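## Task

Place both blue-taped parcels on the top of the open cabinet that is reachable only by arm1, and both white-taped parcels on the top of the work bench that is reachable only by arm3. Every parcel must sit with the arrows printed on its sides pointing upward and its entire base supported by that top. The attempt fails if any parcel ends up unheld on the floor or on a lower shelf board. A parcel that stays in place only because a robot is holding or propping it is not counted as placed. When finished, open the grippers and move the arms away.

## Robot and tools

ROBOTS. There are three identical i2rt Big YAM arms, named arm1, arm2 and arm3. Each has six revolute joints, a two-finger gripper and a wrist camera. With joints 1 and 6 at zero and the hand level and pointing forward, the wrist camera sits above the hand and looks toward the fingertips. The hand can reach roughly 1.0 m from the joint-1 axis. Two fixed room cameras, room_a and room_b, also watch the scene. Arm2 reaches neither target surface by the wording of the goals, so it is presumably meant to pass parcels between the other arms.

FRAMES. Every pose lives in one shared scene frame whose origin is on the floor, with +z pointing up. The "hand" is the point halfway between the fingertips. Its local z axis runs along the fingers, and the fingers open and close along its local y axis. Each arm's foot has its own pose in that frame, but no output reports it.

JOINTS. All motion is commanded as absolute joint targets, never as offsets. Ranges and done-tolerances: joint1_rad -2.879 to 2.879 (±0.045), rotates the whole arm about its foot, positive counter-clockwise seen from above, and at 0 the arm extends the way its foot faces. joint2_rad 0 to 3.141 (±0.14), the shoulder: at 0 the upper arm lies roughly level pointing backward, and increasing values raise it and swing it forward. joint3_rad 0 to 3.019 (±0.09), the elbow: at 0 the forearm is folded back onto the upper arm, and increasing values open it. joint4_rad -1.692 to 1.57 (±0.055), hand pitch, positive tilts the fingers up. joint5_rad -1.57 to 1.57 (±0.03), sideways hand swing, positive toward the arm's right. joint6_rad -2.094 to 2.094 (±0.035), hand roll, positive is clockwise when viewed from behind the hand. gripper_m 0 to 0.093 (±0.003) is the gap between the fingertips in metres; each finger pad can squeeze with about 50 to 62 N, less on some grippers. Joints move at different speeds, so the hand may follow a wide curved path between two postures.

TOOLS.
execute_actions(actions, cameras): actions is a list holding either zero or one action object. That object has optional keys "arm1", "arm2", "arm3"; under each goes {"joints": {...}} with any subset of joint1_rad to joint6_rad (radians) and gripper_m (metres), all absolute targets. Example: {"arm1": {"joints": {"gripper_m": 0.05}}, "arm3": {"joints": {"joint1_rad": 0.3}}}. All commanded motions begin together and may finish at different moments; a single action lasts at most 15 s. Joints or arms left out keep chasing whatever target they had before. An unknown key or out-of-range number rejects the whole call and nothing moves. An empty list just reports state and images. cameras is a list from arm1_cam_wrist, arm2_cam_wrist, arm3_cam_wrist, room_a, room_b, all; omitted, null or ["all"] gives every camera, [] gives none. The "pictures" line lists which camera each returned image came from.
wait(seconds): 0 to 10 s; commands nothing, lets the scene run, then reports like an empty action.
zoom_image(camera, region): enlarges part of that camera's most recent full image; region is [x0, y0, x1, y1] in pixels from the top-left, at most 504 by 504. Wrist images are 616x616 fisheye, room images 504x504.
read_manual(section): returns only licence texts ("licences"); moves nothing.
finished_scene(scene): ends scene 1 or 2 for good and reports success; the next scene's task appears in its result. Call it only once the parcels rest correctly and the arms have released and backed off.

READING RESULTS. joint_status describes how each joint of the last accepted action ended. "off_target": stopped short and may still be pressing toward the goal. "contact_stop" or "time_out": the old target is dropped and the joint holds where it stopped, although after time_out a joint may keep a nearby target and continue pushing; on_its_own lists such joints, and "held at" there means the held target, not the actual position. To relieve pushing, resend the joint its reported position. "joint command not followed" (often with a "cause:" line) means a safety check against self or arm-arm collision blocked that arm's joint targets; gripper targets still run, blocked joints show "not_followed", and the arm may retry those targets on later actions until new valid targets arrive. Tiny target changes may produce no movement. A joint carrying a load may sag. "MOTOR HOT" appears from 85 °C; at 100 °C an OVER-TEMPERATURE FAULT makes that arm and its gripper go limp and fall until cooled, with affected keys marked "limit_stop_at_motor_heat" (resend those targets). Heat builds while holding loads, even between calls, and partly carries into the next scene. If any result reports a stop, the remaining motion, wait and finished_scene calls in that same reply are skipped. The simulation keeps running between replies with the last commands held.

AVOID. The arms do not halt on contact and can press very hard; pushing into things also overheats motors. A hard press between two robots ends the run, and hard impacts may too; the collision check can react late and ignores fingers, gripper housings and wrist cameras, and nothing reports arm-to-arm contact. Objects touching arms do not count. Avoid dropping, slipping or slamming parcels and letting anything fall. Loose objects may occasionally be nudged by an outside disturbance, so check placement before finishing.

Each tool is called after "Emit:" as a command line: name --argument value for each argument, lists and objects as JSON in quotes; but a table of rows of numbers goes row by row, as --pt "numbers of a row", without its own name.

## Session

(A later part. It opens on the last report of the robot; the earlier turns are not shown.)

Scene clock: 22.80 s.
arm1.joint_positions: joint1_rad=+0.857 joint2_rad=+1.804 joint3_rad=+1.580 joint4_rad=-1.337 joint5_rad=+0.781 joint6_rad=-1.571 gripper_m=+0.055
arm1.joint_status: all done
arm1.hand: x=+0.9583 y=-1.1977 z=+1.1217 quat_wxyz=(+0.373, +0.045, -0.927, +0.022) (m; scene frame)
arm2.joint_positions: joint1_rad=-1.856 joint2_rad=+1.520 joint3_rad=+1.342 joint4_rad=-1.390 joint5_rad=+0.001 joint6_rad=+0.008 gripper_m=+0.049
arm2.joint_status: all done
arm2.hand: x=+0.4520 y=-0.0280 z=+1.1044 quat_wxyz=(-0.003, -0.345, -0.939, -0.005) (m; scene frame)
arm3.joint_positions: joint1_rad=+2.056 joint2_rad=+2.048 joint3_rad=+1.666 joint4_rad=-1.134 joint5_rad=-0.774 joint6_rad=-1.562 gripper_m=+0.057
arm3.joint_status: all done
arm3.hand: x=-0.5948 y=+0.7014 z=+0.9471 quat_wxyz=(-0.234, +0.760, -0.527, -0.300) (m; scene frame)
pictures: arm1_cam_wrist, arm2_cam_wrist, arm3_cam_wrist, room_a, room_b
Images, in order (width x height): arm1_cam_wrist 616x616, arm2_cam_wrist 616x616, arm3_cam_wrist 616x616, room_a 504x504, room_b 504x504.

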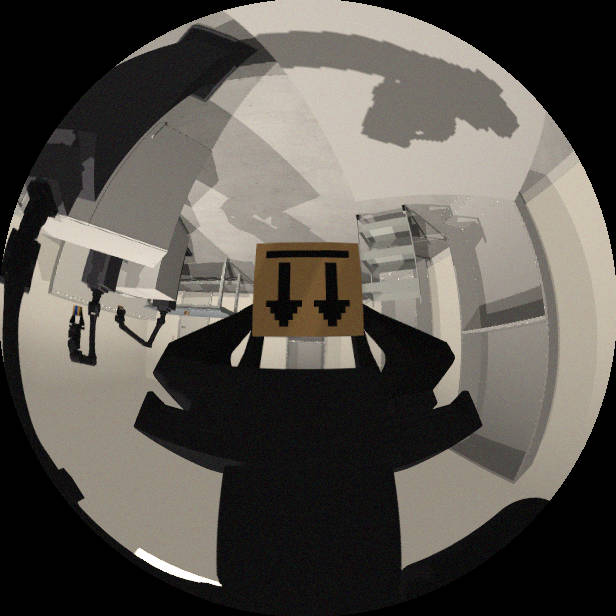

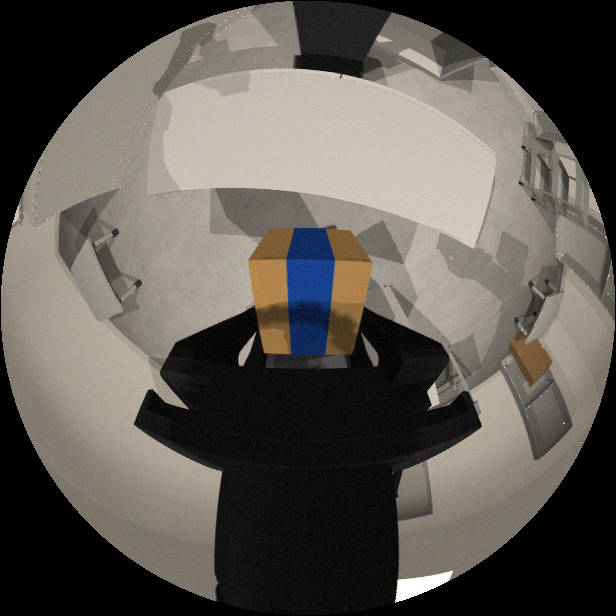

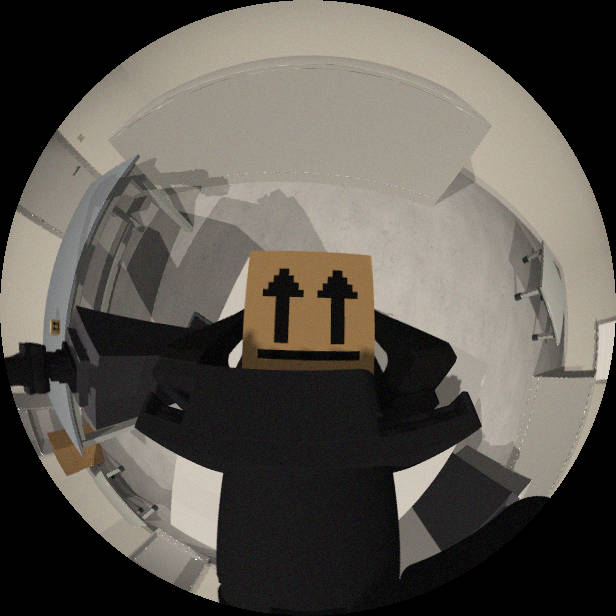

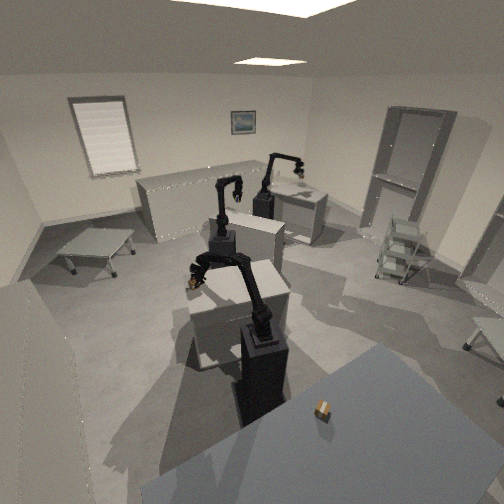

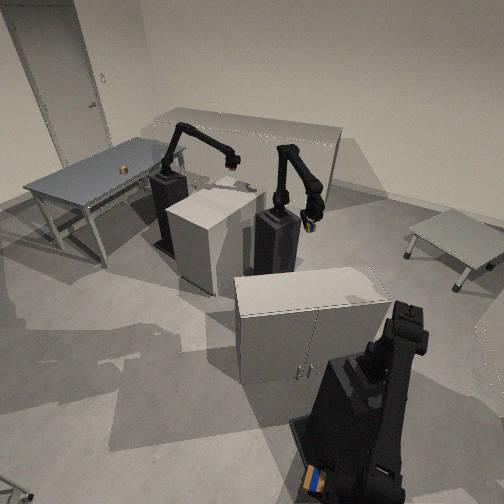

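Emit:
execute_actions --actions '[{"arm1":{"joints":{"joint1_rad":1.3,"joint2_rad":2.06,"joint3_rad":1.72,"joint4_rad":-1.17}},"arm2":{"joints":{"joint2_rad":2.25,"joint3_rad":1.73,"joint4_rad":-0.95}},"arm3":{"joints":{"joint1_rad":1.55,"joint2_rad":2.2,"joint3_rad":1.745,"joint4_rad":-1.2,"joint5_rad":-0.767,"joint6_rad":-1.85}}}]'

Scene clock: 25.40 s.
arm1.joint_positions: joint1_rad=+1.293 joint2_rad=+2.093 joint3_rad=+1.698 joint4_rad=-1.178 joint5_rad=+0.782 joint6_rad=-1.572 gripper_m=+0.055
arm1.joint_status: all done
arm1.hand: x=+1.2394 y=-1.2349 z=+1.0058 quat_wxyz=(+0.360, +0.245, -0.894, +0.100) (m; scene frame)
arm2.joint_positions: joint1_rad=-1.856 joint2_rad=+2.263 joint3_rad=+1.696 joint4_rad=-0.963 joint5_rad=+0.001 joint6_rad=+0.008 gripper_m=+0.049
arm2.joint_status: all done
arm2.hand: x=+0.6086 y=-0.1544 z=+0.8339 quat_wxyz=(-0.022, -0.345, -0.938, +0.002) (m; scene frame)
arm3.joint_positions: joint1_rad=+1.558 joint2_rad=+2.234 joint3_rad=+1.708 joint4_rad=-1.182 joint5_rad=-0.763 joint6_rad=-1.841 gripper_m=+0.057
arm3.joint_status: all done
arm3.hand: x=-0.5167 y=+0.4030 z=+0.8479 quat_wxyz=(-0.274, +0.674, -0.634, -0.260) (m; scene frame)
pictures: arm1_cam_wrist, arm2_cam_wrist, arm3_cam_wrist, room_a, room_b
Images, in order (width x height): arm1_cam_wrist 616x616, arm2_cam_wrist 616x616, arm3_cam_wrist 616x616, room_a 504x504, room_b 504x504.

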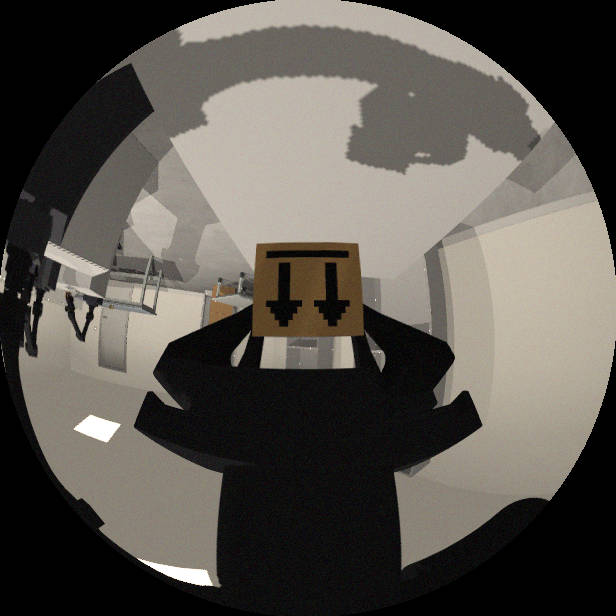

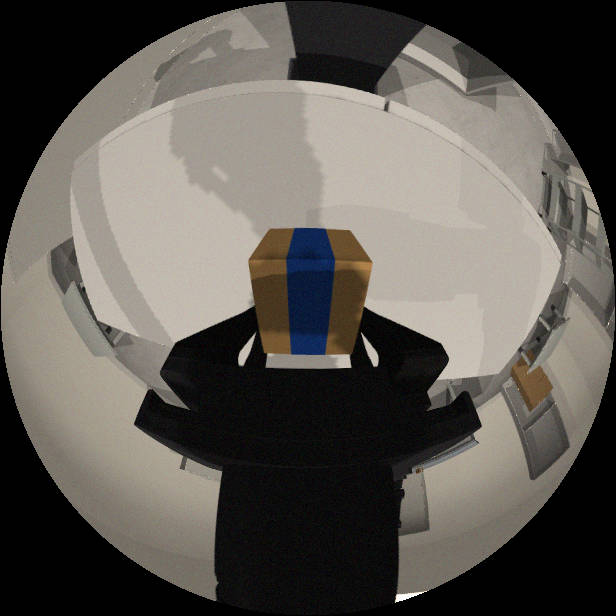

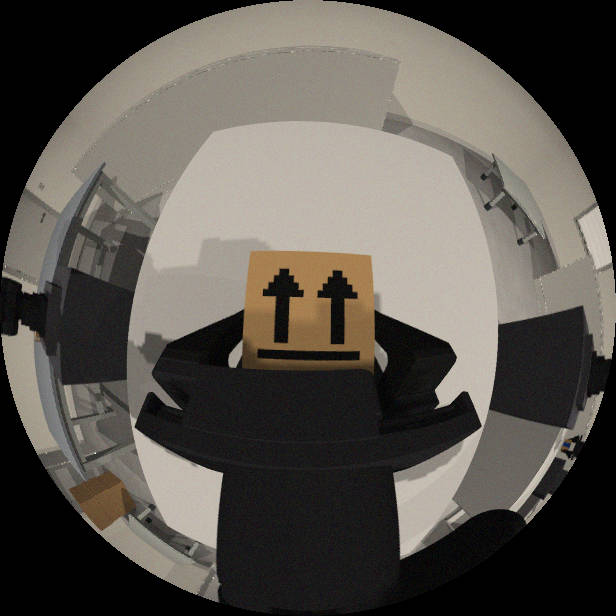

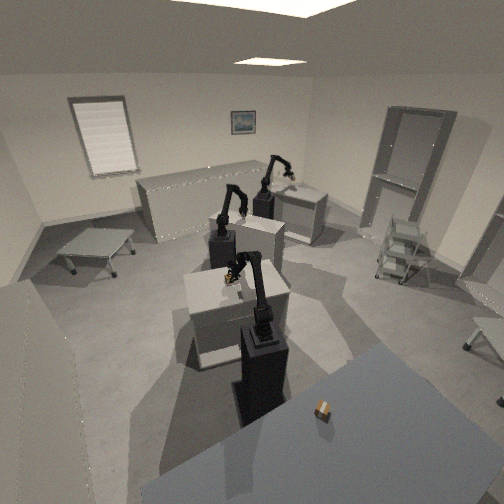

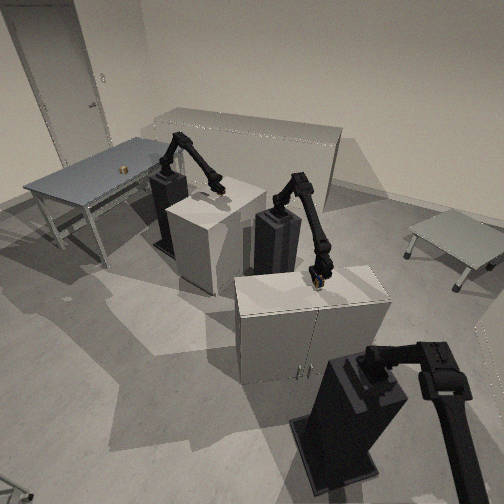

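Emit:
execute_actions --actions '[{"arm1":{"joints":{"joint2_rad":2.25,"joint4_rad":-0.98}},"arm2":{"joints":{"joint2_rad":2.325,"joint4_rad":-0.93}},"arm3":{"joints":{"joint2_rad":2.275}}}]' --cameras '["arm1_cam_wrist","room_b"]'

Emit:
zoom_image --camera "room_b" --region '[190,170,350,310]'

Scene clock: 26.97 s.
arm1.joint_positions: joint1_rad=+1.293 joint2_rad=+2.284 joint3_rad=+1.698 joint4_rad=-0.994 joint5_rad=+0.783 joint6_rad=-1.573 gripper_m=+0.055
arm1.joint_status: all done
arm1.hand: x=+1.2492 y=-1.2481 z=+0.8890 quat_wxyz=(+0.361, +0.247, -0.894, +0.097) (m; scene frame)
arm2.joint_positions: joint1_rad=-1.855 joint2_rad=+2.324 joint3_rad=+1.699 joint4_rad=-0.940 joint5_rad=+0.001 joint6_rad=+0.008 gripper_m=+0.049
arm2.joint_status: all done
arm2.hand: x=+0.6044 y=-0.1489 z=+0.7966 quat_wxyz=(-0.005, -0.344, -0.939, -0.005) (m; scene frame)
arm3.joint_positions: joint1_rad=+1.558 joint2_rad=+2.281 joint3_rad=+1.708 joint4_rad=-1.182 joint5_rad=-0.763 joint6_rad=-1.841 gripper_m=+0.057
arm3.joint_status: all done
arm3.hand: x=-0.5237 y=+0.4040 z=+0.8205 quat_wxyz=(-0.262, +0.667, -0.640, -0.278) (m; scene frame)
pictures: arm1_cam_wrist, room_b
Images, in order (width x height): arm1_cam_wrist 616x616, room_b 504x504.

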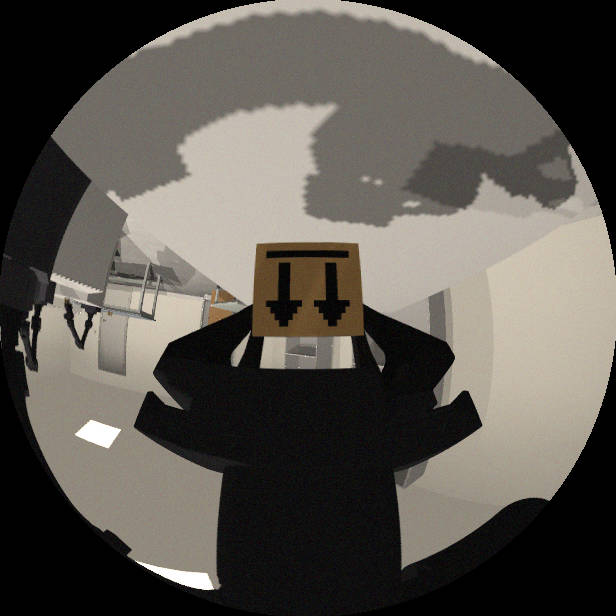

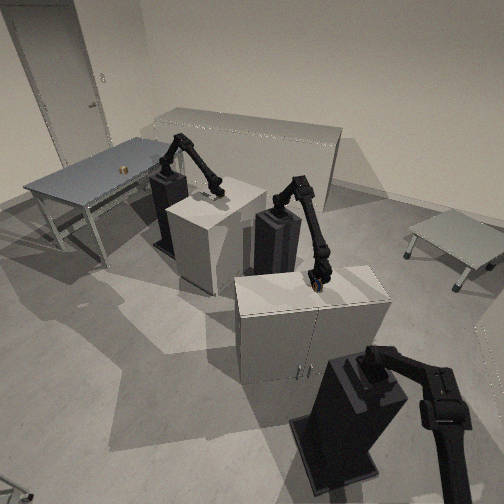

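Region (190, 170, 350, 310) of room_b's 504x504 image, scaled by 3.150, with more detail than that image has; it fills the top 441 rows of this view, and the rest is white.

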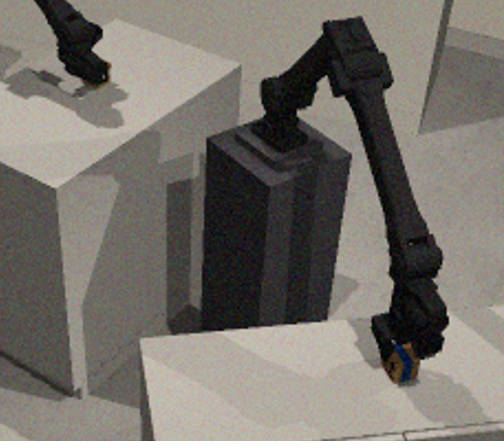

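Emit:
execute_actions --actions '[{"arm1":{"joints":{"joint2_rad":2.33,"joint4_rad":-0.92}},"arm2":{"joints":{"joint2_rad":2.34}},"arm3":{"joints":{"gripper_m":0.093}}}]' --cameras '["arm1_cam_wrist","arm2_cam_wrist","arm3_cam_wrist"]'

Emit:
execute_actions --actions '[{"arm2":{"joints":{"gripper_m":0.093}},"arm3":{"joints":{"joint2_rad":2.1}}}]' --cameras '[]'

Emit:
execute_actions --actions '[{"arm2":{"joints":{"joint2_rad":1.35,"joint4_rad":-1.6}},"arm3":{"joints":{"joint1_rad":1.955,"joint5_rad":0.767,"joint6_rad":-1.29}}}]' --cameras '["arm3_cam_wrist","room_b"]'

Scene clock: 28.23 s.
arm1.joint_positions: joint1_rad=+1.293 joint2_rad=+2.333 joint3_rad=+1.698 joint4_rad=-0.935 joint5_rad=+0.783 joint6_rad=-1.573 gripper_m=+0.055
arm1.joint_status: all done
arm1.hand: x=+1.2512 y=-1.2505 z=+0.8591 quat_wxyz=(+0.360, +0.245, -0.894, +0.102) (m; scene frame)
arm2.joint_positions: joint1_rad=-1.855 joint2_rad=+2.325 joint3_rad=+1.699 joint4_rad=-0.940 joint5_rad=+0.001 joint6_rad=+0.008 gripper_m=+0.049
arm2.joint_status: all done
arm2.hand: x=+0.6042 y=-0.1487 z=+0.7961 quat_wxyz=(-0.004, -0.344, -0.939, -0.005) (m; scene frame)
arm3.joint_positions: joint1_rad=+1.558 joint2_rad=+2.281 joint3_rad=+1.708 joint4_rad=-1.182 joint5_rad=-0.763 joint6_rad=-1.841 gripper_m=+0.093
arm3.joint_status: all done
arm3.hand: x=-0.5237 y=+0.4041 z=+0.8205 quat_wxyz=(-0.262, +0.667, -0.640, -0.278) (m; scene frame)
pictures: arm1_cam_wrist, arm2_cam_wrist, arm3_cam_wrist
Images, in order (width x height): arm1_cam_wrist 616x616, arm2_cam_wrist 616x616, arm3_cam_wrist 616x616.

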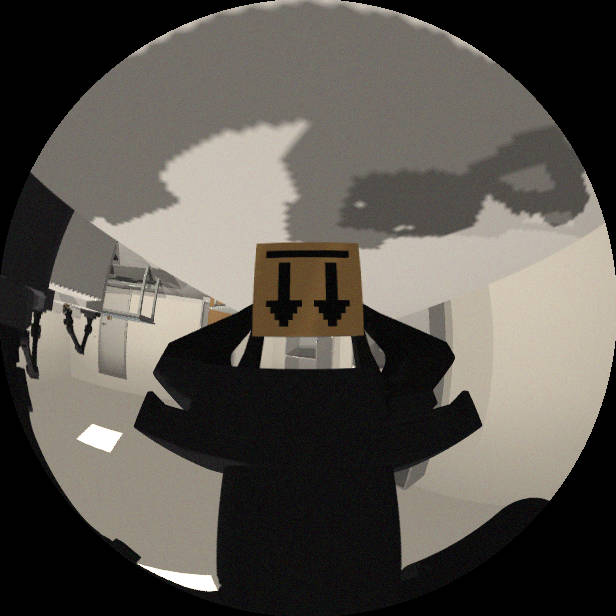

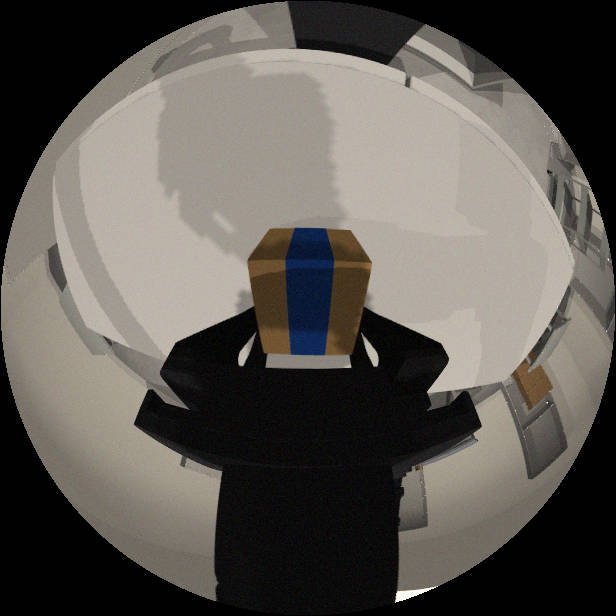

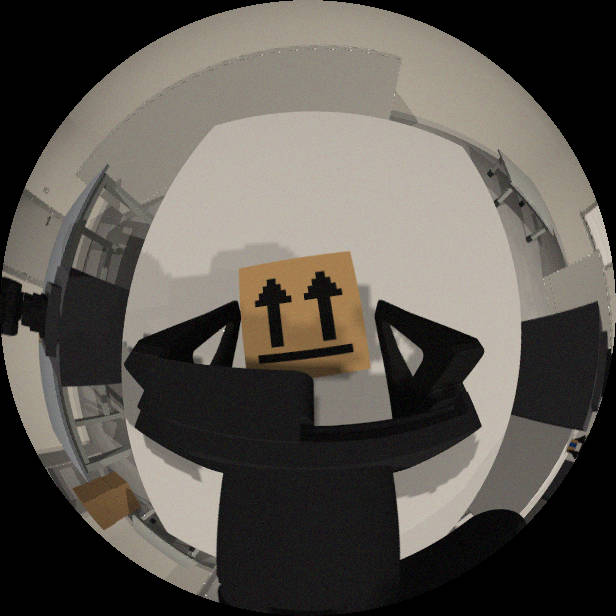

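Scene clock: 29.37 s.
arm1.joint_positions: joint1_rad=+1.293 joint2_rad=+2.333 joint3_rad=+1.698 joint4_rad=-0.935 joint5_rad=+0.783 joint6_rad=-1.573 gripper_m=+0.055
arm1.joint_status: not commanded
arm1.hand: x=+1.2512 y=-1.2505 z=+0.8591 quat_wxyz=(+0.360, +0.245, -0.894, +0.102) (m; scene frame)
arm2.joint_positions: joint1_rad=-1.855 joint2_rad=+2.335 joint3_rad=+1.699 joint4_rad=-0.940 joint5_rad=+0.001 joint6_rad=+0.008 gripper_m=+0.093
arm2.joint_status: all done
arm2.hand: x=+0.6025 y=-0.1472 z=+0.7902 quat_wxyz=(+0.000, -0.344, -0.939, -0.007) (m; scene frame)
arm3.joint_positions: joint1_rad=+1.558 joint2_rad=+2.092 joint3_rad=+1.714 joint4_rad=-1.184 joint5_rad=-0.766 joint6_rad=-1.841 gripper_m=+0.093
arm3.joint_status: all done
arm3.hand: x=-0.5016 y=+0.4010 z=+0.9346 quat_wxyz=(-0.313, +0.694, -0.615, -0.205) (m; scene frame)
pictures: none
No camera images: the call's "cameras" was empty. Leave "cameras" out to get every camera's image.

Scene clock: 31.10 s.
arm1.joint_positions: joint1_rad=+1.293 joint2_rad=+2.333 joint3_rad=+1.698 joint4_rad=-0.935 joint5_rad=+0.783 joint6_rad=-1.573 gripper_m=+0.055
arm1.joint_status: not commanded
arm1.hand: x=+1.2512 y=-1.2505 z=+0.8591 quat_wxyz=(+0.360, +0.245, -0.894, +0.102) (m; scene frame)
arm2.joint_positions: joint1_rad=-1.855 joint2_rad=+1.356 joint3_rad=+1.722 joint4_rad=-1.590 joint5_rad=+0.001 joint6_rad=+0.008 gripper_m=+0.093
arm2.joint_status: all done
arm2.hand: x=+0.4510 y=-0.0299 z=+1.3261 quat_wxyz=(-0.164, -0.340, -0.924, +0.052) (m; scene frame)
arm3.joint_positions: joint1_rad=+1.946 joint2_rad=+2.092 joint3_rad=+1.714 joint4_rad=-1.184 joint5_rad=+0.763 joint6_rad=-1.300 gripper_m=+0.093
arm3.joint_status: all done
arm3.hand: x=-0.5019 y=+0.4088 z=+0.9343 quat_wxyz=(+0.188, +0.646, -0.667, +0.319) (m; scene frame)
pictures: arm3_cam_wrist, room_b
Images, in order (width x height): arm3_cam_wrist 616x616, room_b 504x504.

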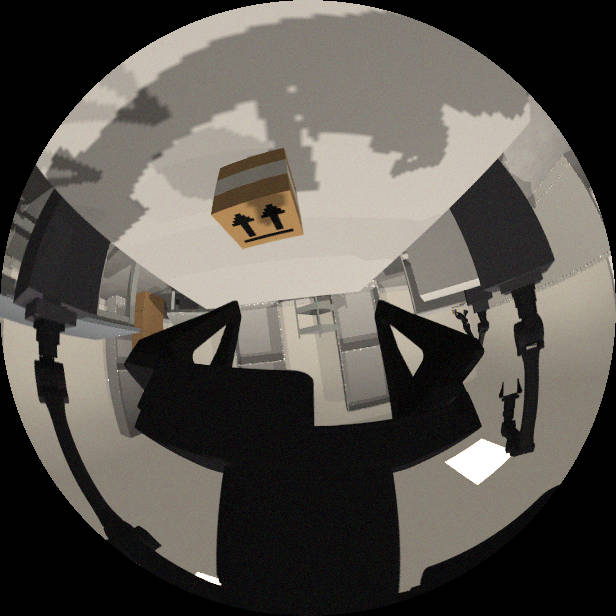

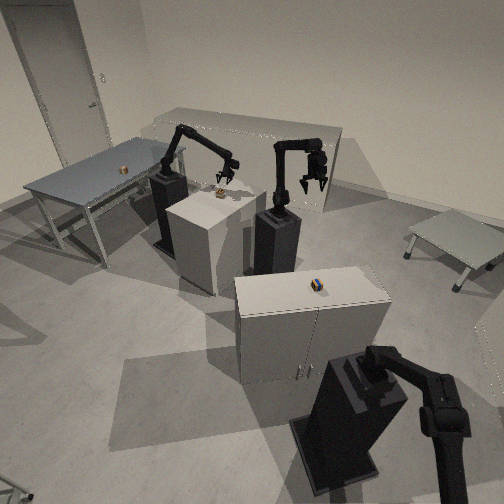

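Emit:
execute_actions --actions '[{"arm1":{"joints":{"joint2_rad":2.365,"joint4_rad":-0.89}},"arm2":{"joints":{"joint1_rad":-0.6,"joint2_rad":0.8,"joint3_rad":1.3}},"arm3":{"joints":{"joint1_rad":1.96,"joint2_rad":2.2,"joint4_rad":-1.26,"joint6_rad":-1.4}}}]' --cameras '["arm1_cam_wrist","arm3_cam_wrist"]'

Scene clock: 32.93 s.
arm1.joint_positions: joint1_rad=+1.293 joint2_rad=+2.362 joint3_rad=+1.698 joint4_rad=-0.905 joint5_rad=+0.783 joint6_rad=-1.573 gripper_m=+0.055
arm1.joint_status: all done
arm1.hand: x=+1.2513 y=-1.2502 z=+0.8407 quat_wxyz=(+0.360, +0.245, -0.894, +0.102) (m; scene frame)
arm2.joint_positions: joint1_rad=-0.604 joint2_rad=+0.801 joint3_rad=+1.292 joint4_rad=-1.591 joint5_rad=-0.001 joint6_rad=+0.007 gripper_m=+0.093
arm2.joint_status: all done
arm2.hand: x=+0.3246 y=+0.3916 z=+1.3197 quat_wxyz=(-0.229, +0.263, -0.935, -0.069) (m; scene frame)
arm3.joint_positions: joint1_rad=+1.951 joint2_rad=+2.221 joint3_rad=+1.714 joint4_rad=-1.244 joint5_rad=+0.764 joint6_rad=-1.390 gripper_m=+0.093
arm3.joint_status: all done
arm3.hand: x=-0.5245 y=+0.4066 z=+0.8594 quat_wxyz=(+0.274, +0.698, -0.607, +0.262) (m; scene frame)
pictures: arm1_cam_wrist, arm3_cam_wrist
Images, in order (width x height): arm1_cam_wrist 616x616, arm3_cam_wrist 616x616.

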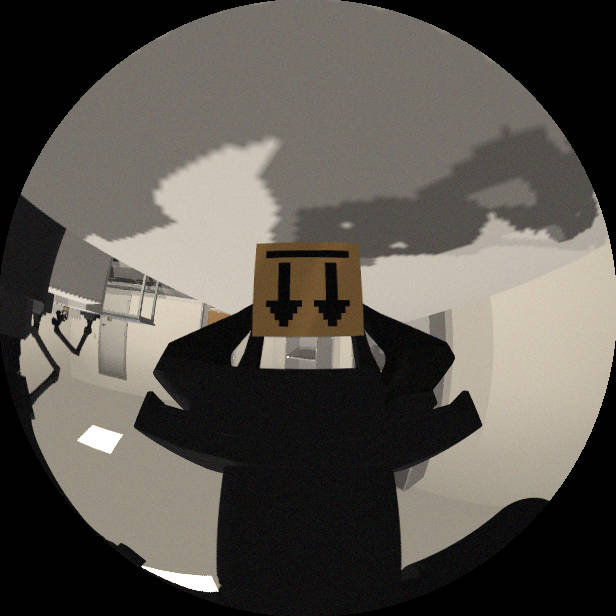

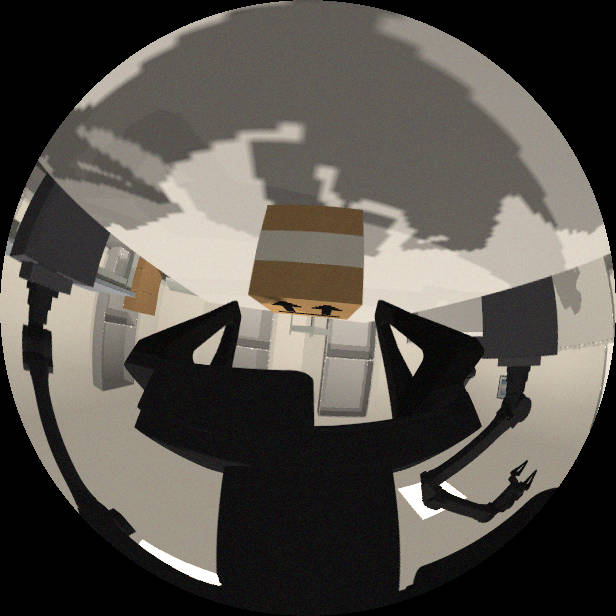

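Emit:
execute_actions --actions '[{"arm1":{"joints":{"joint2_rad":2.39,"joint4_rad":-0.87}},"arm3":{"joints":{"joint2_rad":2.25,"joint3_rad":1.655,"joint4_rad":-1.085}}}]' --cameras '["arm1_cam_wrist","arm3_cam_wrist"]'

Scene clock: 34.10 s.
arm1.joint_positions: joint1_rad=+1.294 joint2_rad=+2.380 joint3_rad=+1.698 joint4_rad=-0.885 joint5_rad=+0.787 joint6_rad=-1.573 gripper_m=+0.055
arm1.joint_status: all done
arm1.hand: x=+1.2514 y=-1.2505 z=+0.8306 quat_wxyz=(+0.362, +0.244, -0.894, +0.104) (m; scene frame)
arm2.joint_positions: joint1_rad=-0.604 joint2_rad=+0.801 joint3_rad=+1.292 joint4_rad=-1.591 joint5_rad=-0.001 joint6_rad=+0.007 gripper_m=+0.093
arm2.joint_status: not commanded
arm2.hand: x=+0.3246 y=+0.3916 z=+1.3197 quat_wxyz=(-0.229, +0.263, -0.935, -0.069) (m; scene frame)
arm3.joint_positions: joint1_rad=+1.951 joint2_rad=+2.253 joint3_rad=+1.654 joint4_rad=-1.101 joint5_rad=+0.765 joint6_rad=-1.391 gripper_m=+0.093
arm3.joint_status: all done
arm3.hand: x=-0.5251 y=+0.4065 z=+0.8190 quat_wxyz=(+0.255, +0.693, -0.615, +0.276) (m; scene frame)
pictures: arm1_cam_wrist, arm3_cam_wrist
Images, in order (width x height): arm1_cam_wrist 616x616, arm3_cam_wrist 616x616.

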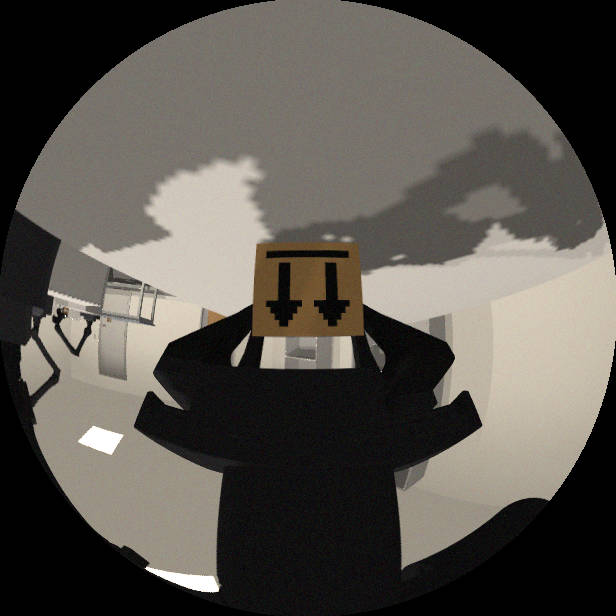

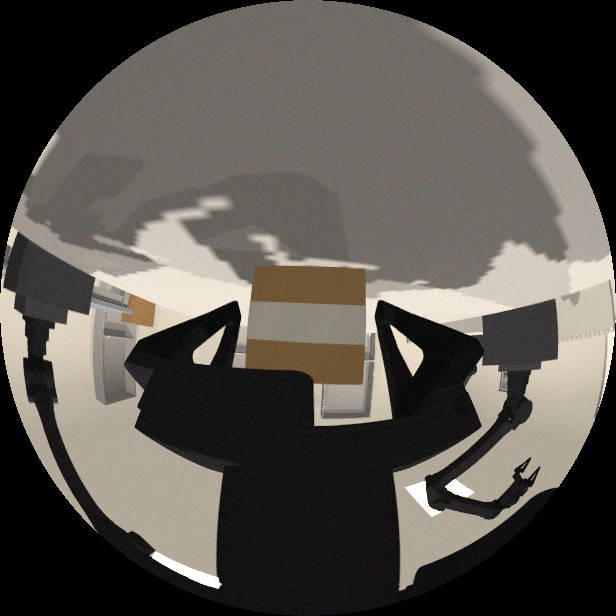

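Emit:
execute_actions --actions '[{"arm1":{"joints":{"gripper_m":0.093,"joint2_rad":2.375}},"arm3":{"joints":{"gripper_m":0.03}}}]' --cameras '[]'

Emit:
execute_actions --actions '[{"arm1":{"joints":{"joint2_rad":2.05,"joint4_rad":-1.15}},"arm3":{"joints":{"joint2_rad":1.95,"joint4_rad":-1.28}}}]' --cameras '["arm1_cam_wrist"]'

Emit:
execute_actions --actions '[{"arm1":{"joints":{"joint1_rad":-1.685,"joint3_rad":1.75,"joint5_rad":0,"joint6_rad":-0.16}},"arm3":{"joints":{"joint1_rad":-0.95,"joint5_rad":-0.805,"joint6_rad":-1.58}}}]' --cameras '[]'

Emit:
execute_actions --actions '[{"arm1":{"joints":{"joint2_rad":2.23,"joint4_rad":-1.025}},"arm3":{"joints":{"joint2_rad":2.1,"joint4_rad":-1.1}}}]'

Scene clock: 35.30 s.
arm1.joint_positions: joint1_rad=+1.294 joint2_rad=+2.380 joint3_rad=+1.698 joint4_rad=-0.885 joint5_rad=+0.787 joint6_rad=-1.573 gripper_m=+0.093
arm1.joint_status: all done
arm1.hand: x=+1.2514 y=-1.2505 z=+0.8306 quat_wxyz=(+0.362, +0.244, -0.894, +0.104) (m; scene frame)
arm2.joint_positions: joint1_rad=-0.604 joint2_rad=+0.801 joint3_rad=+1.292 joint4_rad=-1.591 joint5_rad=-0.001 joint6_rad=+0.007 gripper_m=+0.093
arm2.joint_status: not commanded
arm2.hand: x=+0.3246 y=+0.3916 z=+1.3197 quat_wxyz=(-0.229, +0.263, -0.935, -0.069) (m; scene frame)
arm3.joint_positions: joint1_rad=+1.951 joint2_rad=+2.253 joint3_rad=+1.654 joint4_rad=-1.101 joint5_rad=+0.766 joint6_rad=-1.391 gripper_m=+0.058
arm3.joint_status: gripper_m off_target (ended at +0.058, target +0.030)
arm3.hand: x=-0.5251 y=+0.4064 z=+0.8191 quat_wxyz=(+0.255, +0.693, -0.615, +0.276) (m; scene frame)
pictures: none
No camera images: the call's "cameras" was empty. Leave "cameras" out to get every camera's image.

Scene clock: 36.73 s.
arm1.joint_positions: joint1_rad=+1.294 joint2_rad=+2.052 joint3_rad=+1.704 joint4_rad=-1.137 joint5_rad=+0.785 joint6_rad=-1.573 gripper_m=+0.093
arm1.joint_status: all done
arm1.hand: x=+1.2447 y=-1.2450 z=+1.0333 quat_wxyz=(+0.351, +0.229, -0.897, +0.139) (m; scene frame)
arm2.joint_positions: joint1_rad=-0.604 joint2_rad=+0.801 joint3_rad=+1.292 joint4_rad=-1.591 joint5_rad=-0.001 joint6_rad=+0.007 gripper_m=+0.093
arm2.joint_status: not commanded
arm2.hand: x=+0.3246 y=+0.3916 z=+1.3197 quat_wxyz=(-0.229, +0.263, -0.935, -0.069) (m; scene frame)
arm3.joint_positions: joint1_rad=+1.951 joint2_rad=+1.956 joint3_rad=+1.638 joint4_rad=-1.265 joint5_rad=+0.765 joint6_rad=-1.392 gripper_m=+0.058
arm3.joint_status: all done
arm3.hand: x=-0.5387 y=+0.4024 z=+0.9874 quat_wxyz=(+0.210, +0.680, -0.632, +0.306) (m; scene frame)
pictures: arm1_cam_wrist
Images, in order (width x height): arm1_cam_wrist 616x616.

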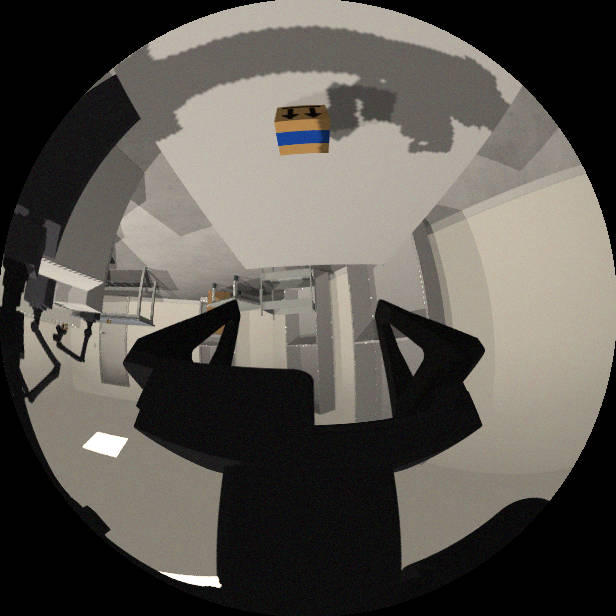

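Scene clock: 39.50 s.
arm1.joint_positions: joint1_rad=-1.689 joint2_rad=+2.052 joint3_rad=+1.718 joint4_rad=-1.137 joint5_rad=+0.002 joint6_rad=-0.167 gripper_m=+0.093
arm1.joint_status: all done
arm1.hand: x=+0.6161 y=-0.1440 z=+0.9822 quat_wxyz=(+0.030, -0.937, +0.347, +0.036) (m; scene frame)
arm2.joint_positions: joint1_rad=-0.604 joint2_rad=+0.801 joint3_rad=+1.292 joint4_rad=-1.591 joint5_rad=-0.001 joint6_rad=+0.007 gripper_m=+0.093
arm2.joint_status: not commanded
arm2.hand: x=+0.3246 y=+0.3916 z=+1.3197 quat_wxyz=(-0.229, +0.263, -0.935, -0.069) (m; scene frame)
arm3.joint_positions: joint1_rad=-0.958 joint2_rad=+1.957 joint3_rad=+1.638 joint4_rad=-1.265 joint5_rad=-0.799 joint6_rad=-1.570 gripper_m=+0.058
arm3.joint_status: all done
arm3.hand: x=-1.6033 y=-0.0015 z=+1.0020 quat_wxyz=(-0.331, -0.481, -0.787, +0.199) (m; scene frame)
pictures: none
No camera images: the call's "cameras" was empty. Leave "cameras" out to get every camera's image.

Scene clock: 40.63 s.
arm1.joint_positions: joint1_rad=-1.689 joint2_rad=+2.261 joint3_rad=+1.721 joint4_rad=-1.038 joint5_rad=+0.002 joint6_rad=-0.167 gripper_m=+0.093
arm1.joint_status: all done
arm1.hand: x=+0.6193 y=-0.1449 z=+0.8542 quat_wxyz=(+0.003, -0.938, +0.347, -0.011) (m; scene frame)
arm2.joint_positions: joint1_rad=-0.604 joint2_rad=+0.801 joint3_rad=+1.292 joint4_rad=-1.591 joint5_rad=-0.001 joint6_rad=+0.007 gripper_m=+0.093
arm2.joint_status: not commanded
arm2.hand: x=+0.3246 y=+0.3916 z=+1.3197 quat_wxyz=(-0.229, +0.263, -0.935, -0.069) (m; scene frame)
arm3.joint_positions: joint1_rad=-0.958 joint2_rad=+2.134 joint3_rad=+1.638 joint4_rad=-1.116 joint5_rad=-0.802 joint6_rad=-1.571 gripper_m=+0.058
arm3.joint_status: all done
arm3.hand: x=-1.6236 y=-0.0115 z=+0.8991 quat_wxyz=(-0.339, -0.485, -0.784, +0.188) (m; scene frame)
pictures: arm1_cam_wrist, arm2_cam_wrist, arm3_cam_wrist, room_a, room_b
Images, in order (width x height): arm1_cam_wrist 616x616, arm2_cam_wrist 616x616, arm3_cam_wrist 616x616, room_a 504x504, room_b 504x504.

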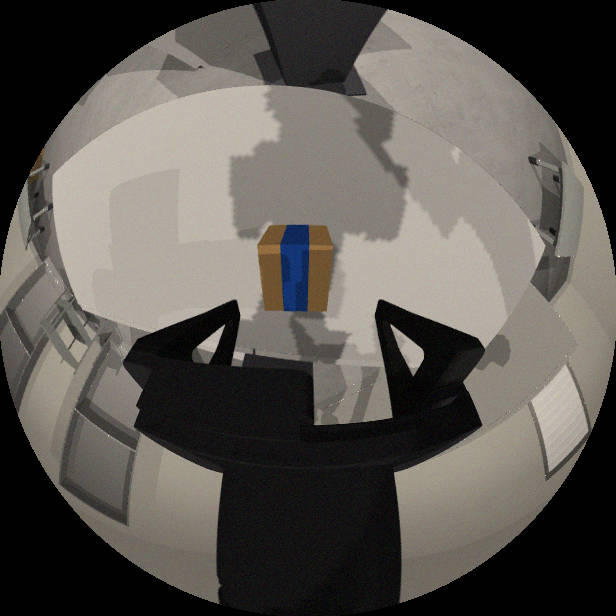

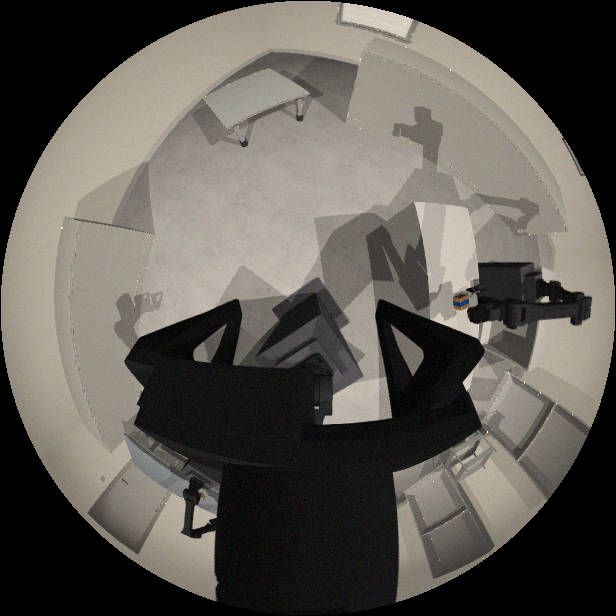

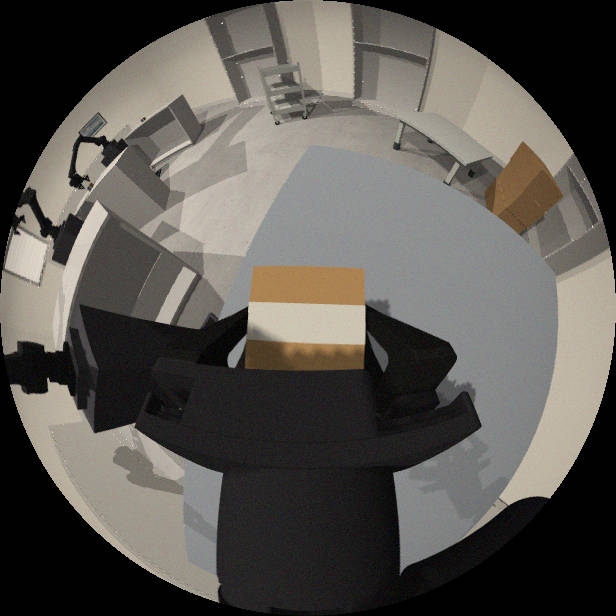

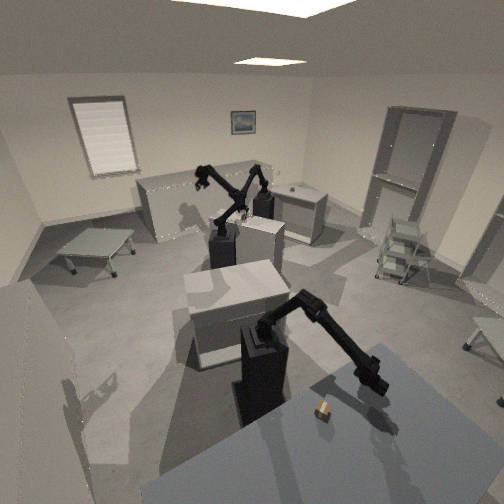

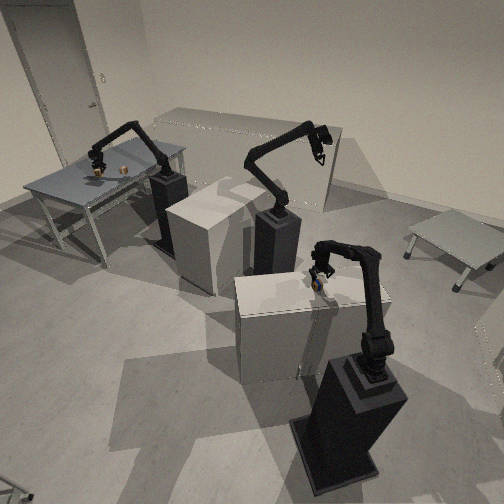

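Emit:
execute_actions --actions '[{"arm1":{"joints":{"joint1_rad":-1.665,"joint2_rad":2.345,"joint4_rad":-0.915}},"arm3":{"joints":{"joint2_rad":2.2,"joint4_rad":-0.99}}}]' --cameras '["arm1_cam_wrist","room_b"]'

Emit:
zoom_image --camera "room_b" --region '[60,140,150,200]'

Scene clock: 42.07 s.
arm1.joint_positions: joint1_rad=-1.667 joint2_rad=+2.357 joint3_rad=+1.721 joint4_rad=-0.929 joint5_rad=+0.002 joint6_rad=-0.167 gripper_m=+0.093
arm1.joint_status: all done
arm1.hand: x=+0.6060 y=-0.1496 z=+0.7944 quat_wxyz=(+0.006, -0.941, +0.337, -0.005) (m; scene frame)
arm2.joint_positions: joint1_rad=-0.604 joint2_rad=+0.801 joint3_rad=+1.292 joint4_rad=-1.591 joint5_rad=-0.001 joint6_rad=+0.007 gripper_m=+0.093
arm2.joint_status: not commanded
arm2.hand: x=+0.3246 y=+0.3916 z=+1.3197 quat_wxyz=(-0.229, +0.263, -0.935, -0.069) (m; scene frame)
arm3.joint_positions: joint1_rad=-0.958 joint2_rad=+2.216 joint3_rad=+1.638 joint4_rad=-1.007 joint5_rad=-0.802 joint6_rad=-1.571 gripper_m=+0.058
arm3.joint_status: all done
arm3.hand: x=-1.6347 y=-0.0169 z=+0.8504 quat_wxyz=(-0.332, -0.481, -0.787, +0.200) (m; scene frame)
pictures: arm1_cam_wrist, room_b
Images, in order (width x height): arm1_cam_wrist 616x616, room_b 504x504.

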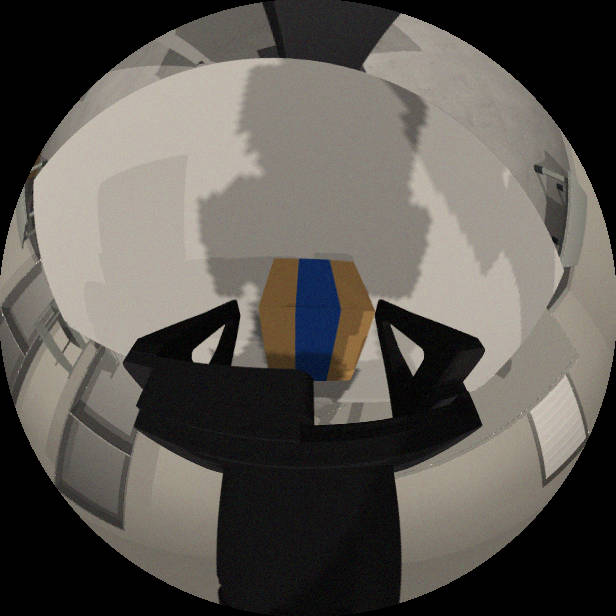

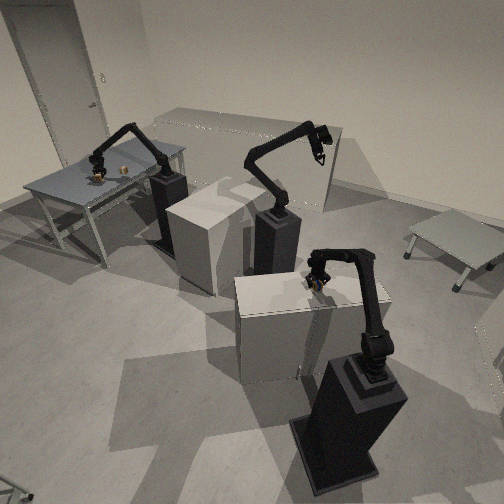

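Region (60, 140, 150, 200) of room_b's 504x504 image, scaled by 5.600, with more detail than that image has.

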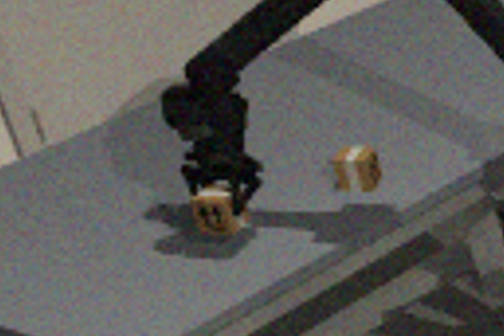

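Grip is forward of centre on B2; pull back slightly.

Emit:
execute_actions --actions '[{"arm1":{"joints":{"joint4_rad":-1.0}},"arm3":{"joints":{"joint2_rad":2.25,"joint4_rad":-0.945}}}]' --cameras '[]'

Emit:
execute_actions --actions '[{"arm1":{"joints":{"gripper_m":0.03}},"arm3":{"joints":{"joint2_rad":2.275}}}]' --cameras '["arm1_cam_wrist","room_b"]'

Emit:
zoom_image --camera "room_b" --region '[60,140,150,200]'

Scene clock: 43.10 s.
arm1.joint_positions: joint1_rad=-1.667 joint2_rad=+2.357 joint3_rad=+1.721 joint4_rad=-0.987 joint5_rad=+0.002 joint6_rad=-0.167 gripper_m=+0.093
arm1.joint_status: all done
arm1.hand: x=+0.6154 y=-0.1604 z=+0.7948 quat_wxyz=(-0.008, -0.941, +0.337, -0.030) (m; scene frame)
arm2.joint_positions: joint1_rad=-0.604 joint2_rad=+0.801 joint3_rad=+1.292 joint4_rad=-1.591 joint5_rad=-0.001 joint6_rad=+0.007 gripper_m=+0.093
arm2.joint_status: not commanded
arm2.hand: x=+0.3246 y=+0.3916 z=+1.3197 quat_wxyz=(-0.229, +0.263, -0.935, -0.069) (m; scene frame)
arm3.joint_positions: joint1_rad=-0.958 joint2_rad=+2.253 joint3_rad=+1.638 joint4_rad=-0.963 joint5_rad=-0.802 joint6_rad=-1.571 gripper_m=+0.058
arm3.joint_status: all done
arm3.hand: x=-1.6374 y=-0.0181 z=+0.8276 quat_wxyz=(-0.330, -0.480, -0.787, +0.202) (m; scene frame)
pictures: none
No camera images: the call's "cameras" was empty. Leave "cameras" out to get every camera's image.

Scene clock: 43.83 s.
arm1.joint_positions: joint1_rad=-1.667 joint2_rad=+2.357 joint3_rad=+1.721 joint4_rad=-0.987 joint5_rad=+0.001 joint6_rad=-0.166 gripper_m=+0.049
arm1.joint_status: gripper_m off_target (ended at +0.049, target +0.030)
arm1.hand: x=+0.6153 y=-0.1604 z=+0.7948 quat_wxyz=(-0.008, -0.941, +0.337, -0.030) (m; scene frame)
arm2.joint_positions: joint1_rad=-0.604 joint2_rad=+0.801 joint3_rad=+1.292 joint4_rad=-1.591 joint5_rad=-0.001 joint6_rad=+0.007 gripper_m=+0.093
arm2.joint_status: not commanded
arm2.hand: x=+0.3246 y=+0.3916 z=+1.3197 quat_wxyz=(-0.229, +0.263, -0.935, -0.069) (m; scene frame)
arm3.joint_positions: joint1_rad=-0.958 joint2_rad=+2.274 joint3_rad=+1.638 joint4_rad=-0.962 joint5_rad=-0.802 joint6_rad=-1.571 gripper_m=+0.058
arm3.joint_status: all done
arm3.hand: x=-1.6346 y=-0.0166 z=+0.8155 quat_wxyz=(-0.335, -0.483, -0.785, +0.194) (m; scene frame)
pictures: arm1_cam_wrist, room_b
Images, in order (width x height): arm1_cam_wrist 616x616, room_b 504x504.

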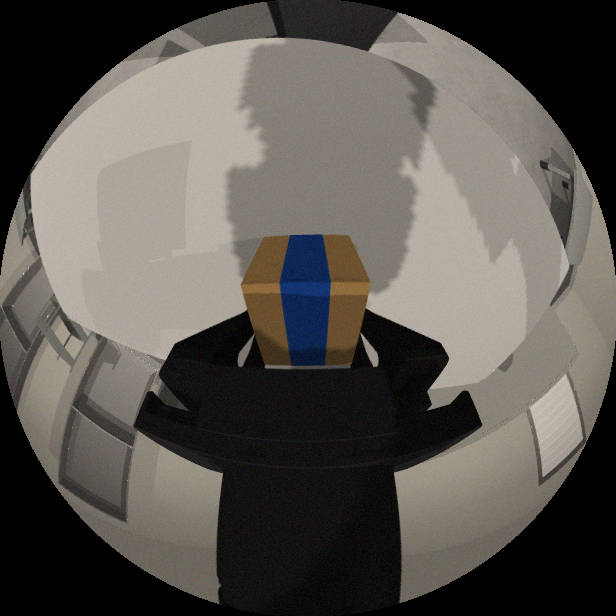

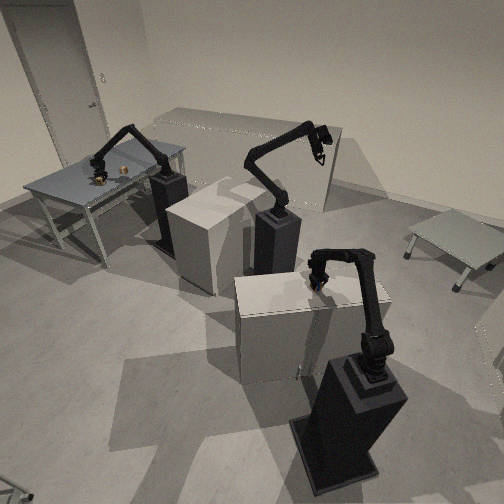

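Region (60, 140, 150, 200) of room_b's 504x504 image, scaled by 5.600, with more detail than that image has.

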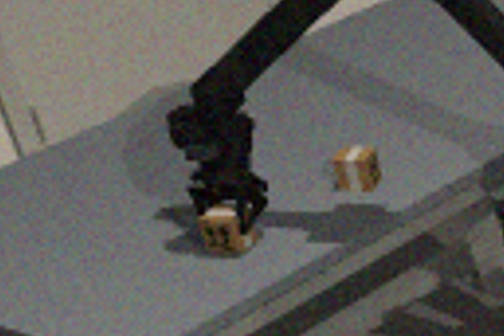

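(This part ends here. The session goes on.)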